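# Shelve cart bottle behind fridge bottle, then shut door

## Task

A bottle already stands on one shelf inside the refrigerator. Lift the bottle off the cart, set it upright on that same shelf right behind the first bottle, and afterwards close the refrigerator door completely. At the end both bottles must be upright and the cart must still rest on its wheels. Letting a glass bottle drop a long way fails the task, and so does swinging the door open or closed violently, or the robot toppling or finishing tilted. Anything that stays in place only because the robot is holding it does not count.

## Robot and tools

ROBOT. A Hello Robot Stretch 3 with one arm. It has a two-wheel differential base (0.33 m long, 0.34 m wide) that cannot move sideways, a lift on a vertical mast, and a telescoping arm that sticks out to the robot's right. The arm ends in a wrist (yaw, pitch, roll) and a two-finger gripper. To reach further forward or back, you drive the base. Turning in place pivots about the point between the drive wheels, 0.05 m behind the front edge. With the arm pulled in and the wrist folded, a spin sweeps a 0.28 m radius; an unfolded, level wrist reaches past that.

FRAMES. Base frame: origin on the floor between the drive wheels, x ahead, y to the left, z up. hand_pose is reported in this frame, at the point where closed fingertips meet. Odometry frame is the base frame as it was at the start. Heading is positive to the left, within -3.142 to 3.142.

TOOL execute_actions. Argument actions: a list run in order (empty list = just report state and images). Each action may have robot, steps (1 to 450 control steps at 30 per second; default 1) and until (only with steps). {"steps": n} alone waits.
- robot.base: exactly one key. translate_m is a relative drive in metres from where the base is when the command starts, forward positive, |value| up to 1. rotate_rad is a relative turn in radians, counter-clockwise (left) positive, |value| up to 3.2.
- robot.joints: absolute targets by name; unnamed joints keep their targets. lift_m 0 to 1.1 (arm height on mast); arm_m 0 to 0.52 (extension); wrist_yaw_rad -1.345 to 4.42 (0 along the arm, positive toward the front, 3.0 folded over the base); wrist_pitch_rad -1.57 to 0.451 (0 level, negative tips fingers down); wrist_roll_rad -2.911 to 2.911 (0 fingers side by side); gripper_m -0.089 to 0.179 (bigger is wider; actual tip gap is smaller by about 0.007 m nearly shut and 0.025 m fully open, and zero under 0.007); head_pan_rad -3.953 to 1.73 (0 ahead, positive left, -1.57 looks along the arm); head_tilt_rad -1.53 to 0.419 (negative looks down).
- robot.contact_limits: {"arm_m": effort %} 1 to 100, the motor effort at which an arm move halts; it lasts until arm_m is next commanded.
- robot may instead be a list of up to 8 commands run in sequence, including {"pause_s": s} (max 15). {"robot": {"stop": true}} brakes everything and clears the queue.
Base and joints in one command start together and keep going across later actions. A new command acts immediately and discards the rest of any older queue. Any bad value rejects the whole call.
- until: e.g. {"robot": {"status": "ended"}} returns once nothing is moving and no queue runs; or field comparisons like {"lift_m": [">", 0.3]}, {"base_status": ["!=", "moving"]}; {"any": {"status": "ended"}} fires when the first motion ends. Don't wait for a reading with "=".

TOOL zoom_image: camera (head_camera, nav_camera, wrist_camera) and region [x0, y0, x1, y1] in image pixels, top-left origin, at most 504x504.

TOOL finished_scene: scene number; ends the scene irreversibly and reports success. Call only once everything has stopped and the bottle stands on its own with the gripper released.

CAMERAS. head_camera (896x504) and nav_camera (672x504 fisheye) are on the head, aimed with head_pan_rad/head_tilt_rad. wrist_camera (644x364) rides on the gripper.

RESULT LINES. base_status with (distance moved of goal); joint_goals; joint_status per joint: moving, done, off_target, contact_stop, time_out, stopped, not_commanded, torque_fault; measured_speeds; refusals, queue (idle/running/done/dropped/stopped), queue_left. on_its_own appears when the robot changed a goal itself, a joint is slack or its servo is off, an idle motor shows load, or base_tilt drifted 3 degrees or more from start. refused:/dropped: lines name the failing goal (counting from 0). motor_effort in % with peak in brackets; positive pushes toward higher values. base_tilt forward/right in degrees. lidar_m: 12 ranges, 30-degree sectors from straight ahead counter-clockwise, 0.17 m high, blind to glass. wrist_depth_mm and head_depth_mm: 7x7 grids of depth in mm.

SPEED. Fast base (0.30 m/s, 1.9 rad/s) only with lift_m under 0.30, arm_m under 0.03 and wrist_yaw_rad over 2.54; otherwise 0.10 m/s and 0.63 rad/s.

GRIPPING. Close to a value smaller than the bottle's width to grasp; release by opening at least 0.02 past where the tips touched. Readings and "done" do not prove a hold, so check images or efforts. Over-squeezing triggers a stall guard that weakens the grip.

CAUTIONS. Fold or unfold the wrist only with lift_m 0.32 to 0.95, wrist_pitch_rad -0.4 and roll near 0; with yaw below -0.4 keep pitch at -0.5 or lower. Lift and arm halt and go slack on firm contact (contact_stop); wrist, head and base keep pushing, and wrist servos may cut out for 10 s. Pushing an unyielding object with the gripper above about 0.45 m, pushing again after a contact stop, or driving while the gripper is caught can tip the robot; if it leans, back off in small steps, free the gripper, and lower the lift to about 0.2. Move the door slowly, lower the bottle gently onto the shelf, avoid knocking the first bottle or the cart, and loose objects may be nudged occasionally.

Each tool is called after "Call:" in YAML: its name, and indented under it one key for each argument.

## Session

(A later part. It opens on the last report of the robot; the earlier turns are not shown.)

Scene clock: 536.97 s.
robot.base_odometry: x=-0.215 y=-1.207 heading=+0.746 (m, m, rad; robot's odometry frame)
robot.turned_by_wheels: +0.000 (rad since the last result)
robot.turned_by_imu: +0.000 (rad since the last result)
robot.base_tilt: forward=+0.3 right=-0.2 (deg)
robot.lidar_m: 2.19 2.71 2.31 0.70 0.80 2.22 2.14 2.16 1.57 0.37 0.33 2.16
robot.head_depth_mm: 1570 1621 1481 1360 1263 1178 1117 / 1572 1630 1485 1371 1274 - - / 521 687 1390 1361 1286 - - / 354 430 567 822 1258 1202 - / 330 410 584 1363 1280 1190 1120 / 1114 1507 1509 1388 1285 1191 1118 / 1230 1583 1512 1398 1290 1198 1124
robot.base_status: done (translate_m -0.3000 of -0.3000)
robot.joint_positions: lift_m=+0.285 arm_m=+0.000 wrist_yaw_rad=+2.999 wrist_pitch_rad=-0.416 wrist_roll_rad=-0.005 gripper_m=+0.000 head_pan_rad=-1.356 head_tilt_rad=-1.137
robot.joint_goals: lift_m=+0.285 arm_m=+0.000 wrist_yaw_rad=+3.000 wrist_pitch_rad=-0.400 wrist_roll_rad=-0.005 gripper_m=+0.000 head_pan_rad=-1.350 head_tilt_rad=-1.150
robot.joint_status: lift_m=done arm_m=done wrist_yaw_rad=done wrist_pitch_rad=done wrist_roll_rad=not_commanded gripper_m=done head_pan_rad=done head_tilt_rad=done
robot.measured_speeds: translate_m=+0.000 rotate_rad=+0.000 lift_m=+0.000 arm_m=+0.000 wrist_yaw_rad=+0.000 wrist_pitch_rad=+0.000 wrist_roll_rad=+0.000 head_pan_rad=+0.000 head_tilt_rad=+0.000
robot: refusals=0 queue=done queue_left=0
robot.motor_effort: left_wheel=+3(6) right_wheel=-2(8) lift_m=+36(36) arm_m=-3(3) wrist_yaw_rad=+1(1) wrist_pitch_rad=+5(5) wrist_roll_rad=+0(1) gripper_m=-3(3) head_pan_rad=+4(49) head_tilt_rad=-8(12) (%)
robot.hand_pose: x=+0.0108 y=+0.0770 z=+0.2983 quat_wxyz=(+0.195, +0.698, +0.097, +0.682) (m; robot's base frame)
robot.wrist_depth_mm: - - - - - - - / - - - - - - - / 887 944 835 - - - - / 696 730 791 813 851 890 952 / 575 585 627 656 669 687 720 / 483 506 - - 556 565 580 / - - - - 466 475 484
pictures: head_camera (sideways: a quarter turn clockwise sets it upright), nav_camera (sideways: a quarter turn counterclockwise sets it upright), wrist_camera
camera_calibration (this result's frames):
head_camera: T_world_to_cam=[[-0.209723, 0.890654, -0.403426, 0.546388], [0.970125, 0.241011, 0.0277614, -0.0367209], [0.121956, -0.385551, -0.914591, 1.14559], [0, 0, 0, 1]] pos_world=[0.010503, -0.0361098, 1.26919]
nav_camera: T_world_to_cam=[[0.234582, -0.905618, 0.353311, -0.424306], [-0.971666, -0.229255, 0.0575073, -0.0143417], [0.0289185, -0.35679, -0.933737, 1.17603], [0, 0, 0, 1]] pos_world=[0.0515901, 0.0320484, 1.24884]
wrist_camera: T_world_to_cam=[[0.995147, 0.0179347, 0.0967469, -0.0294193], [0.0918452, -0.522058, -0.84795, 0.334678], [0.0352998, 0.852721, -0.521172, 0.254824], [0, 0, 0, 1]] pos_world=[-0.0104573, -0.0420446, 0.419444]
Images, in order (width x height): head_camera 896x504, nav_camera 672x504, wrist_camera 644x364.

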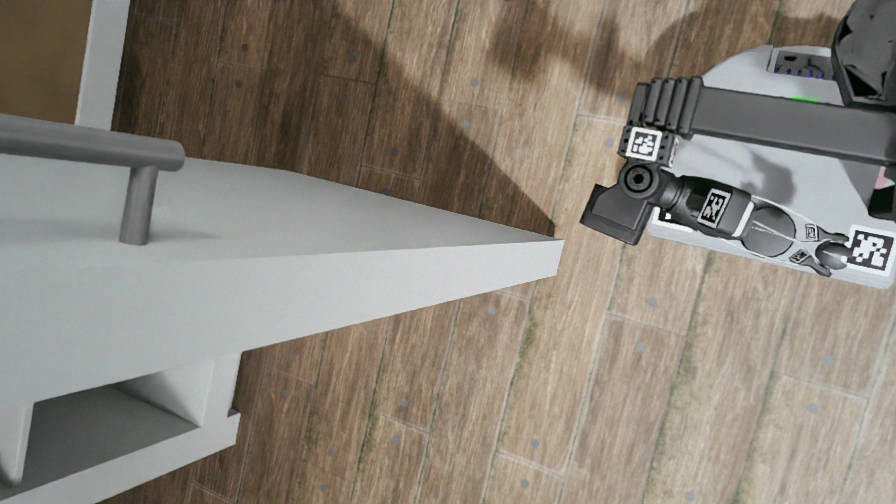

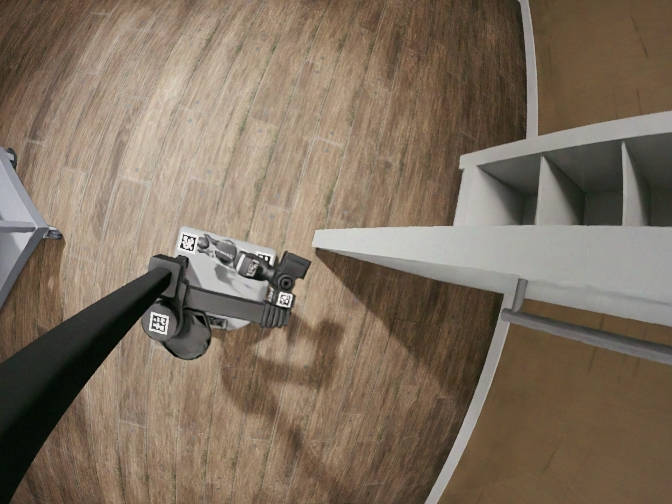

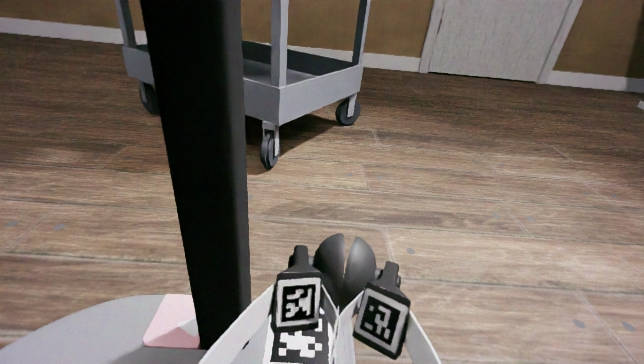

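Call:
execute_actions:
  actions:
    - {"robot":{"joints":{"arm_m":0.16}},"steps":450,"until":{"robot":{"arm_m":[">",0.125]}}}
    - {"robot":{"base":{"translate_m":0.20},"joints":{"head_tilt_rad":-0.95}},"steps":450,"until":{"robot":{"status":"ended"}}}

Scene clock: 554.73 s.
robot.base_odometry: x=-0.069 y=-1.071 heading=+0.746 (m, m, rad; robot's odometry frame)
robot.turned_by_wheels: +0.000 (rad since the last result)
robot.turned_by_imu: +0.001 (rad since the last result)
robot.base_tilt: forward=+0.3 right=+0.0 (deg)
robot.lidar_m: 2.00 2.50 2.29 0.84 0.79 2.43 2.34 2.16 1.58 0.45 0.39 2.16
robot.head_depth_mm: 644 839 1632 1516 1349 1217 1105 / 536 666 877 1291 1358 1202 - / 458 552 691 924 1311 - 1144 / 377 435 552 717 975 1208 1128 / 359 413 498 653 1305 1228 1120 / 350 432 1694 1541 1373 1234 1121 / 1633 1909 1772 1546 1374 1233 1127
robot.base_status: done (translate_m +0.2000 of +0.2000)
robot.joint_positions: lift_m=+0.285 arm_m=+0.160 wrist_yaw_rad=+2.998 wrist_pitch_rad=-0.416 wrist_roll_rad=-0.005 gripper_m=+0.000 head_pan_rad=-1.356 head_tilt_rad=-0.951
robot.joint_goals: lift_m=+0.285 arm_m=+0.160 wrist_yaw_rad=+3.000 wrist_pitch_rad=-0.400 wrist_roll_rad=-0.005 gripper_m=+0.000 head_pan_rad=-1.350 head_tilt_rad=-0.950
robot.joint_status: lift_m=done arm_m=done wrist_yaw_rad=done wrist_pitch_rad=done wrist_roll_rad=not_commanded gripper_m=done head_pan_rad=done head_tilt_rad=done
robot.measured_speeds: translate_m=+0.000 rotate_rad=+0.000 lift_m=+0.000 arm_m=+0.000 wrist_yaw_rad=+0.000 wrist_pitch_rad=+0.000 wrist_roll_rad=+0.000 head_pan_rad=+0.000 head_tilt_rad=+0.000
robot: refusals=0 queue=done queue_left=0
robot.motor_effort: left_wheel=+2(6) right_wheel=-2(24) lift_m=+36(36) arm_m=+3(1) wrist_yaw_rad=+2(3) wrist_pitch_rad=+5(5) wrist_roll_rad=+0(0) gripper_m=-3(2) head_pan_rad=+4(4) head_tilt_rad=+0(25) (%)
robot.hand_pose: x=+0.0110 y=-0.0823 z=+0.2982 quat_wxyz=(+0.196, +0.699, +0.097, +0.682) (m; robot's base frame)
robot.wrist_depth_mm: - - - - - - - / - - 884 - - - - / 900 975 933 - - - - / 707 729 777 806 858 901 964 / 569 - - - 662 692 716 / 484 - - - 548 554 584 / - - - - 465 474 485
pictures: head_camera (sideways: a quarter turn clockwise sets it upright), nav_camera (sideways: a quarter turn counterclockwise sets it upright), wrist_camera
camera_calibration (this result's frames):
head_camera: T_world_to_cam=[[-0.190644, 0.802526, -0.565338, 0.757181], [0.969109, 0.245656, 0.0219159, -0.0291105], [0.156467, -0.543697, -0.824568, 1.02839], [0, 0, 0, 1]] pos_world=[0.0116552, -0.0413758, 1.27668]
nav_camera: T_world_to_cam=[[0.217401, -0.826189, 0.519759, -0.641004], [-0.973959, -0.218722, 0.0597076, -0.0172064], [0.0643529, -0.519204, -0.852224, 1.06991], [0, 0, 0, 1]] pos_world=[0.0537446, 0.0221468, 1.246]
wrist_camera: T_world_to_cam=[[0.995194, 0.0169721, 0.0964459, -0.026733], [0.0910792, -0.522252, -0.847914, 0.251411], [0.0359782, 0.852622, -0.521288, 0.390693], [0, 0, 0, 1]] pos_world=[-0.0103503, -0.20136, 0.419416]
Images, in order (width x height): head_camera 896x504, nav_camera 672x504, wrist_camera 644x364.

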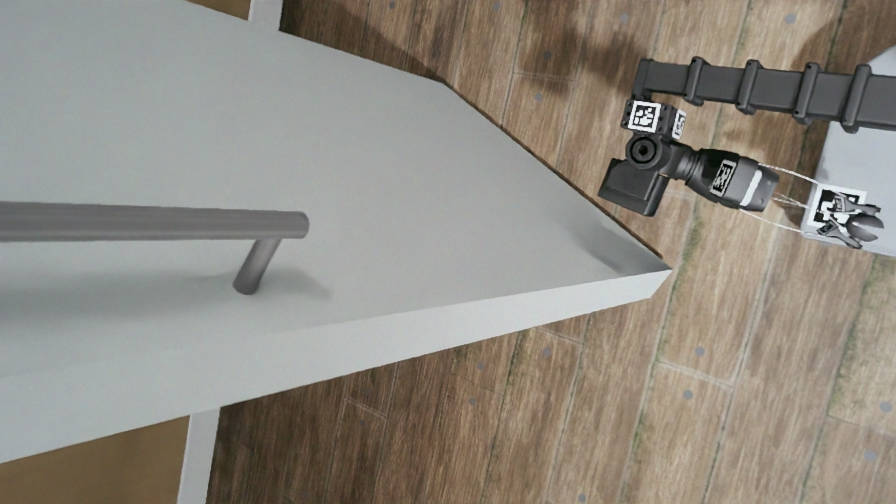

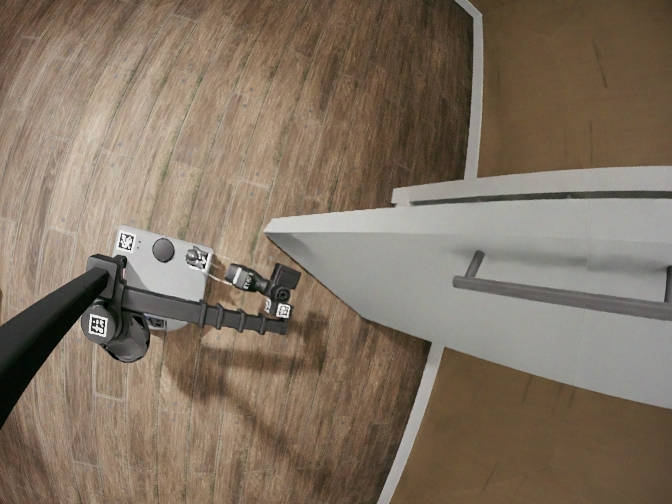

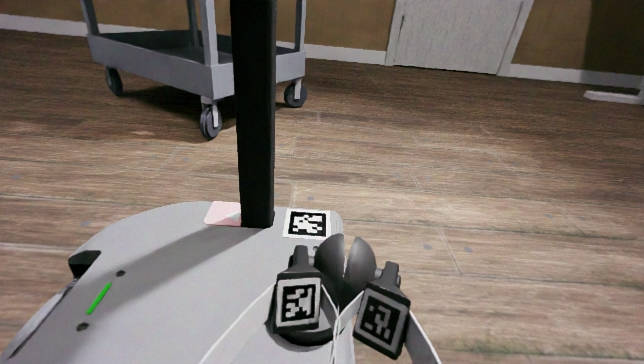

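The door has separated from the wrist and is swinging on its own. I'll check whether it finishes closing.

Call:
execute_actions:
  actions: []

Scene clock: 562.00 s.
robot.base_odometry: x=-0.069 y=-1.071 heading=+0.746 (m, m, rad; robot's odometry frame)
robot.turned_by_wheels: +0.000 (rad since the last result)
robot.turned_by_imu: +0.001 (rad since the last result)
robot.base_tilt: forward=+0.1 right=+0.0 (deg)
robot.lidar_m: 2.01 2.49 2.29 0.84 0.79 2.43 2.34 2.16 1.58 0.90 0.93 2.16
robot.head_depth_mm: 811 979 1693 1515 1349 1216 1111 / 830 971 1172 1467 1354 1199 - / 852 1000 1211 1471 1383 - 1142 / 877 1034 1259 1496 1357 1226 1134 / 901 1065 1310 1510 1366 1230 1115 / 925 1102 1656 1544 1367 1230 1123 / 1585 1931 1770 1548 1371 1234 1121
robot.base_status: done (translate_m +0.2000 of +0.2000)
robot.joint_positions: lift_m=+0.285 arm_m=+0.160 wrist_yaw_rad=+2.998 wrist_pitch_rad=-0.416 wrist_roll_rad=-0.005 gripper_m=+0.000 head_pan_rad=-1.356 head_tilt_rad=-0.951
robot.joint_goals: lift_m=+0.285 arm_m=+0.160 wrist_yaw_rad=+3.000 wrist_pitch_rad=-0.400 wrist_roll_rad=-0.005 gripper_m=+0.000 head_pan_rad=-1.350 head_tilt_rad=-0.950
robot.joint_status: lift_m=done arm_m=done wrist_yaw_rad=done wrist_pitch_rad=done wrist_roll_rad=not_commanded gripper_m=done head_pan_rad=done head_tilt_rad=done
robot.measured_speeds: translate_m=+0.000 rotate_rad=+0.000 lift_m=+0.000 arm_m=+0.000 wrist_yaw_rad=+0.000 wrist_pitch_rad=+0.000 wrist_roll_rad=+0.000 head_pan_rad=+0.000 head_tilt_rad=+0.000
robot: refusals=0 queue=done queue_left=0
robot.motor_effort: left_wheel=+1(1) right_wheel=-1(1) lift_m=+36(36) arm_m=+3(3) wrist_yaw_rad=+1(2) wrist_pitch_rad=+5(5) wrist_roll_rad=+0(0) gripper_m=-3(3) head_pan_rad=+4(5) head_tilt_rad=+1(1) (%)
robot.hand_pose: x=+0.0110 y=-0.0823 z=+0.2982 quat_wxyz=(+0.196, +0.699, +0.097, +0.682) (m; robot's base frame)
robot.wrist_depth_mm: - - - - - - - / - - 905 - - - - / 909 972 937 - - - - / 704 740 781 792 853 890 954 / 591 - - - 679 691 713 / 483 - - - 550 562 579 / - - - - 466 477 487
pictures: head_camera (sideways: a quarter turn clockwise sets it upright), nav_camera (sideways: a quarter turn counterclockwise sets it upright), wrist_camera
camera_calibration (this result's frames):
head_camera: T_world_to_cam=[[-0.190644, 0.802526, -0.565338, 0.757181], [0.969109, 0.245655, 0.0219159, -0.0291105], [0.156466, -0.543697, -0.824568, 1.02839], [0, 0, 0, 1]] pos_world=[0.0116552, -0.0413758, 1.27668]
nav_camera: T_world_to_cam=[[0.2174, -0.826189, 0.519759, -0.641004], [-0.973959, -0.218722, 0.0597076, -0.0172064], [0.0643528, -0.519204, -0.852224, 1.06991], [0, 0, 0, 1]] pos_world=[0.0537446, 0.0221468, 1.246]
wrist_camera: T_world_to_cam=[[0.995194, 0.0169719, 0.096446, -0.0267331], [0.0910793, -0.522252, -0.847913, 0.251411], [0.0359784, 0.852622, -0.521288, 0.390693], [0, 0, 0, 1]] pos_world=[-0.0103502, -0.20136, 0.419416]
Images, in order (width x height): head_camera 896x504, nav_camera 672x504, wrist_camera 644x364.

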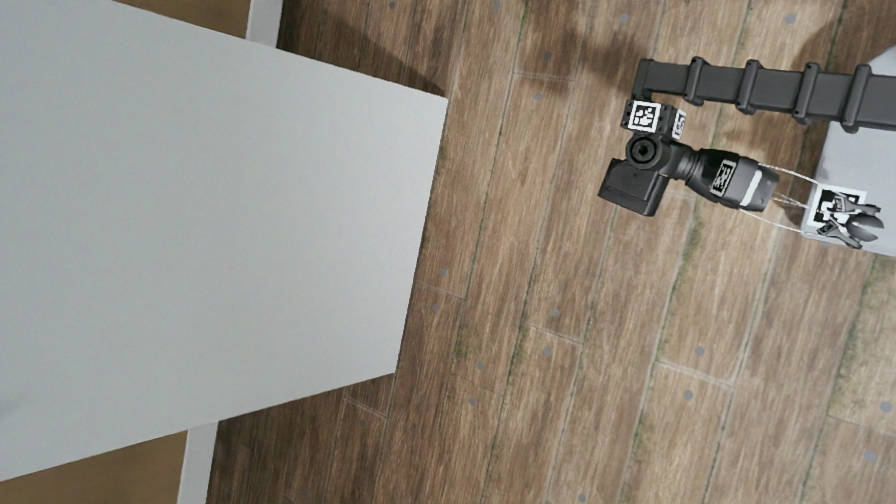

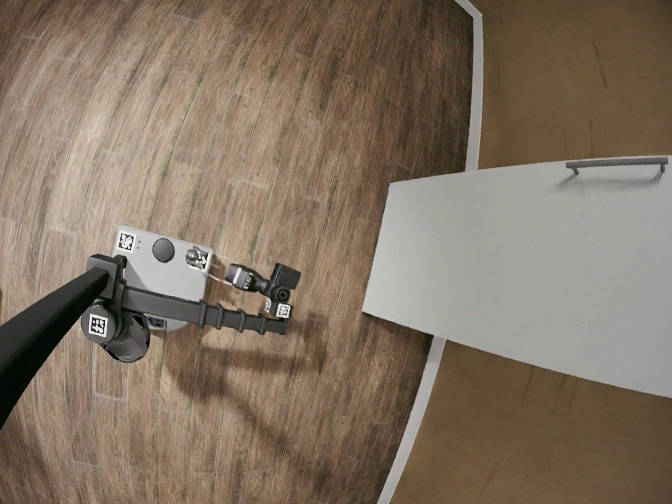

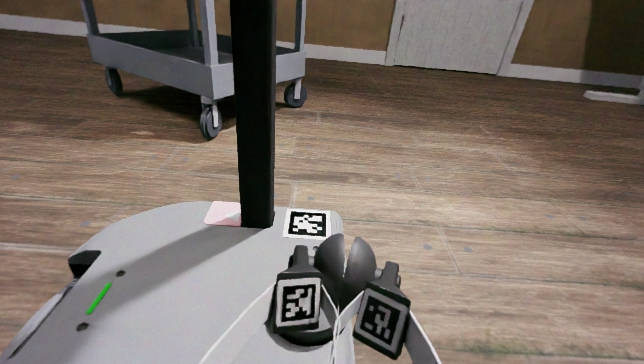

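Call:
zoom_image:
  camera: "head_camera"
  region: [300, 60, 620, 440]

Call:
execute_actions:
  actions: []

Region (300, 60, 620, 440) of head_camera's 896x504 image, scaled by 1.326, with more detail than that image has; it fills the left 424 columns of this view, and the rest is white.

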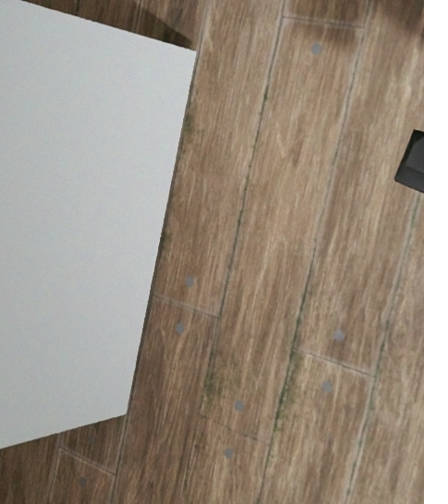

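Scene clock: 570.13 s.
robot.base_odometry: x=-0.069 y=-1.071 heading=+0.746 (m, m, rad; robot's odometry frame)
robot.turned_by_wheels: +0.000 (rad since the last result)
robot.turned_by_imu: +0.001 (rad since the last result)
robot.base_tilt: forward=+0.1 right=-0.1 (deg)
robot.lidar_m: 2.00 2.49 2.29 0.84 0.79 2.43 2.34 2.16 1.59 0.90 0.93 2.16
robot.head_depth_mm: 812 979 1700 1514 1353 1218 1108 / 832 974 1170 1464 1351 1203 - / 853 999 1212 1469 1376 - 1140 / 877 1031 1259 1491 1365 1224 1127 / 898 1064 1307 1509 1368 1227 1121 / 925 1102 1656 1542 1371 1234 1125 / 1582 1917 1766 1540 1373 1235 1121
robot.base_status: done (translate_m +0.2000 of +0.2000)
robot.joint_positions: lift_m=+0.285 arm_m=+0.160 wrist_yaw_rad=+2.998 wrist_pitch_rad=-0.416 wrist_roll_rad=-0.005 gripper_m=+0.000 head_pan_rad=-1.356 head_tilt_rad=-0.951
robot.joint_goals: lift_m=+0.285 arm_m=+0.160 wrist_yaw_rad=+3.000 wrist_pitch_rad=-0.400 wrist_roll_rad=-0.005 gripper_m=+0.000 head_pan_rad=-1.350 head_tilt_rad=-0.950
robot.joint_status: lift_m=done arm_m=done wrist_yaw_rad=done wrist_pitch_rad=done wrist_roll_rad=not_commanded gripper_m=done head_pan_rad=done head_tilt_rad=done
robot.measured_speeds: translate_m=+0.000 rotate_rad=+0.000 lift_m=+0.000 arm_m=+0.000 wrist_yaw_rad=+0.000 wrist_pitch_rad=+0.000 wrist_roll_rad=+0.000 head_pan_rad=+0.000 head_tilt_rad=+0.000
robot: refusals=0 queue=done queue_left=0
robot.motor_effort: left_wheel=+1(1) right_wheel=-1(1) lift_m=+36(36) arm_m=+3(3) wrist_yaw_rad=+2(2) wrist_pitch_rad=+5(5) wrist_roll_rad=+0(0) gripper_m=-2(3) head_pan_rad=+4(4) head_tilt_rad=+0(0) (%)
robot.hand_pose: x=+0.0110 y=-0.0823 z=+0.2982 quat_wxyz=(+0.196, +0.699, +0.097, +0.682) (m; robot's base frame)
robot.wrist_depth_mm: - - - - - - - / - - 893 - - - - / 896 976 940 - - - - / 714 734 786 795 831 895 950 / 578 - - - 663 697 717 / 490 - - - 543 566 585 / - - - - 462 476 485
pictures: head_camera (sideways: a quarter turn clockwise sets it upright), nav_camera (sideways: a quarter turn counterclockwise sets it upright), wrist_camera
camera_calibration (this result's frames):
head_camera: T_world_to_cam=[[-0.190644, 0.802526, -0.565338, 0.757181], [0.969109, 0.245655, 0.0219159, -0.0291105], [0.156467, -0.543697, -0.824568, 1.02839], [0, 0, 0, 1]] pos_world=[0.0116552, -0.0413758, 1.27668]
nav_camera: T_world_to_cam=[[0.2174, -0.826189, 0.519759, -0.641004], [-0.973959, -0.218722, 0.0597076, -0.0172064], [0.0643528, -0.519204, -0.852224, 1.06991], [0, 0, 0, 1]] pos_world=[0.0537446, 0.0221468, 1.246]
wrist_camera: T_world_to_cam=[[0.995194, 0.0169718, 0.0964459, -0.026733], [0.0910791, -0.522252, -0.847914, 0.251411], [0.0359784, 0.852622, -0.521288, 0.390693], [0, 0, 0, 1]] pos_world=[-0.0103502, -0.20136, 0.419416]
Images, in order (width x height): head_camera 896x504, nav_camera 672x504, wrist_camera 644x364.

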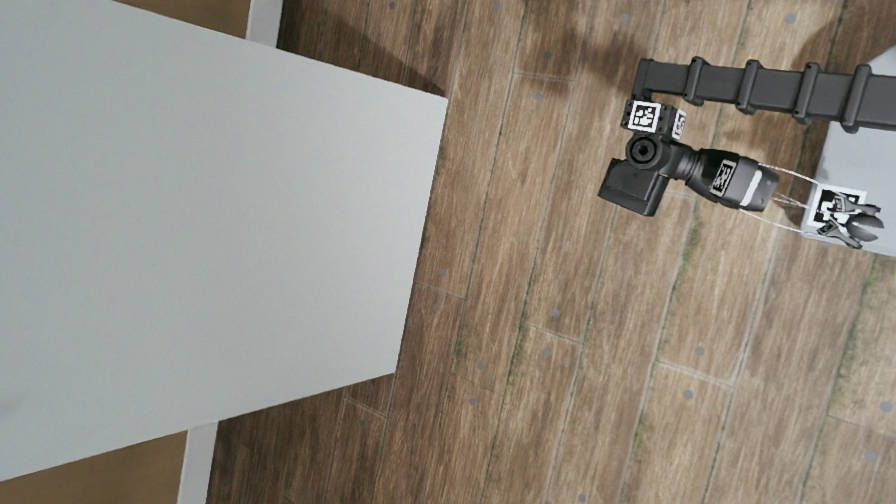

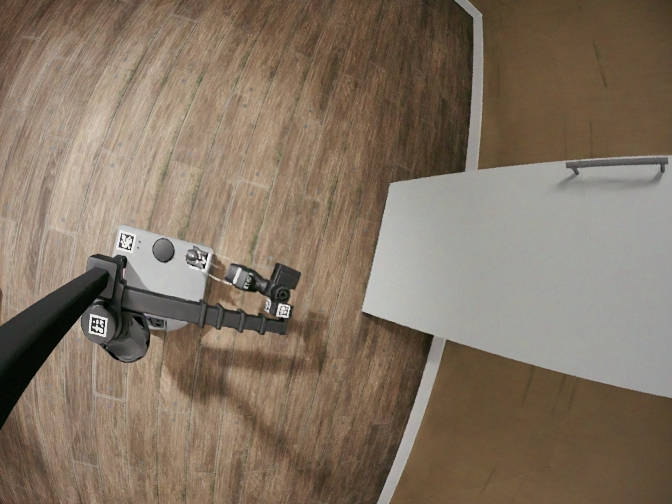

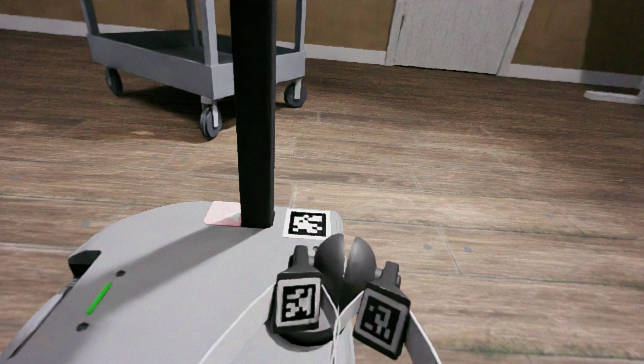

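The door's bottom edge lines up with the floor plank seam, and it hasn't moved between the last two checks, so it is fully shut.

Call:
finished_scene:
  scene: 2

The scene is finished: the task was done.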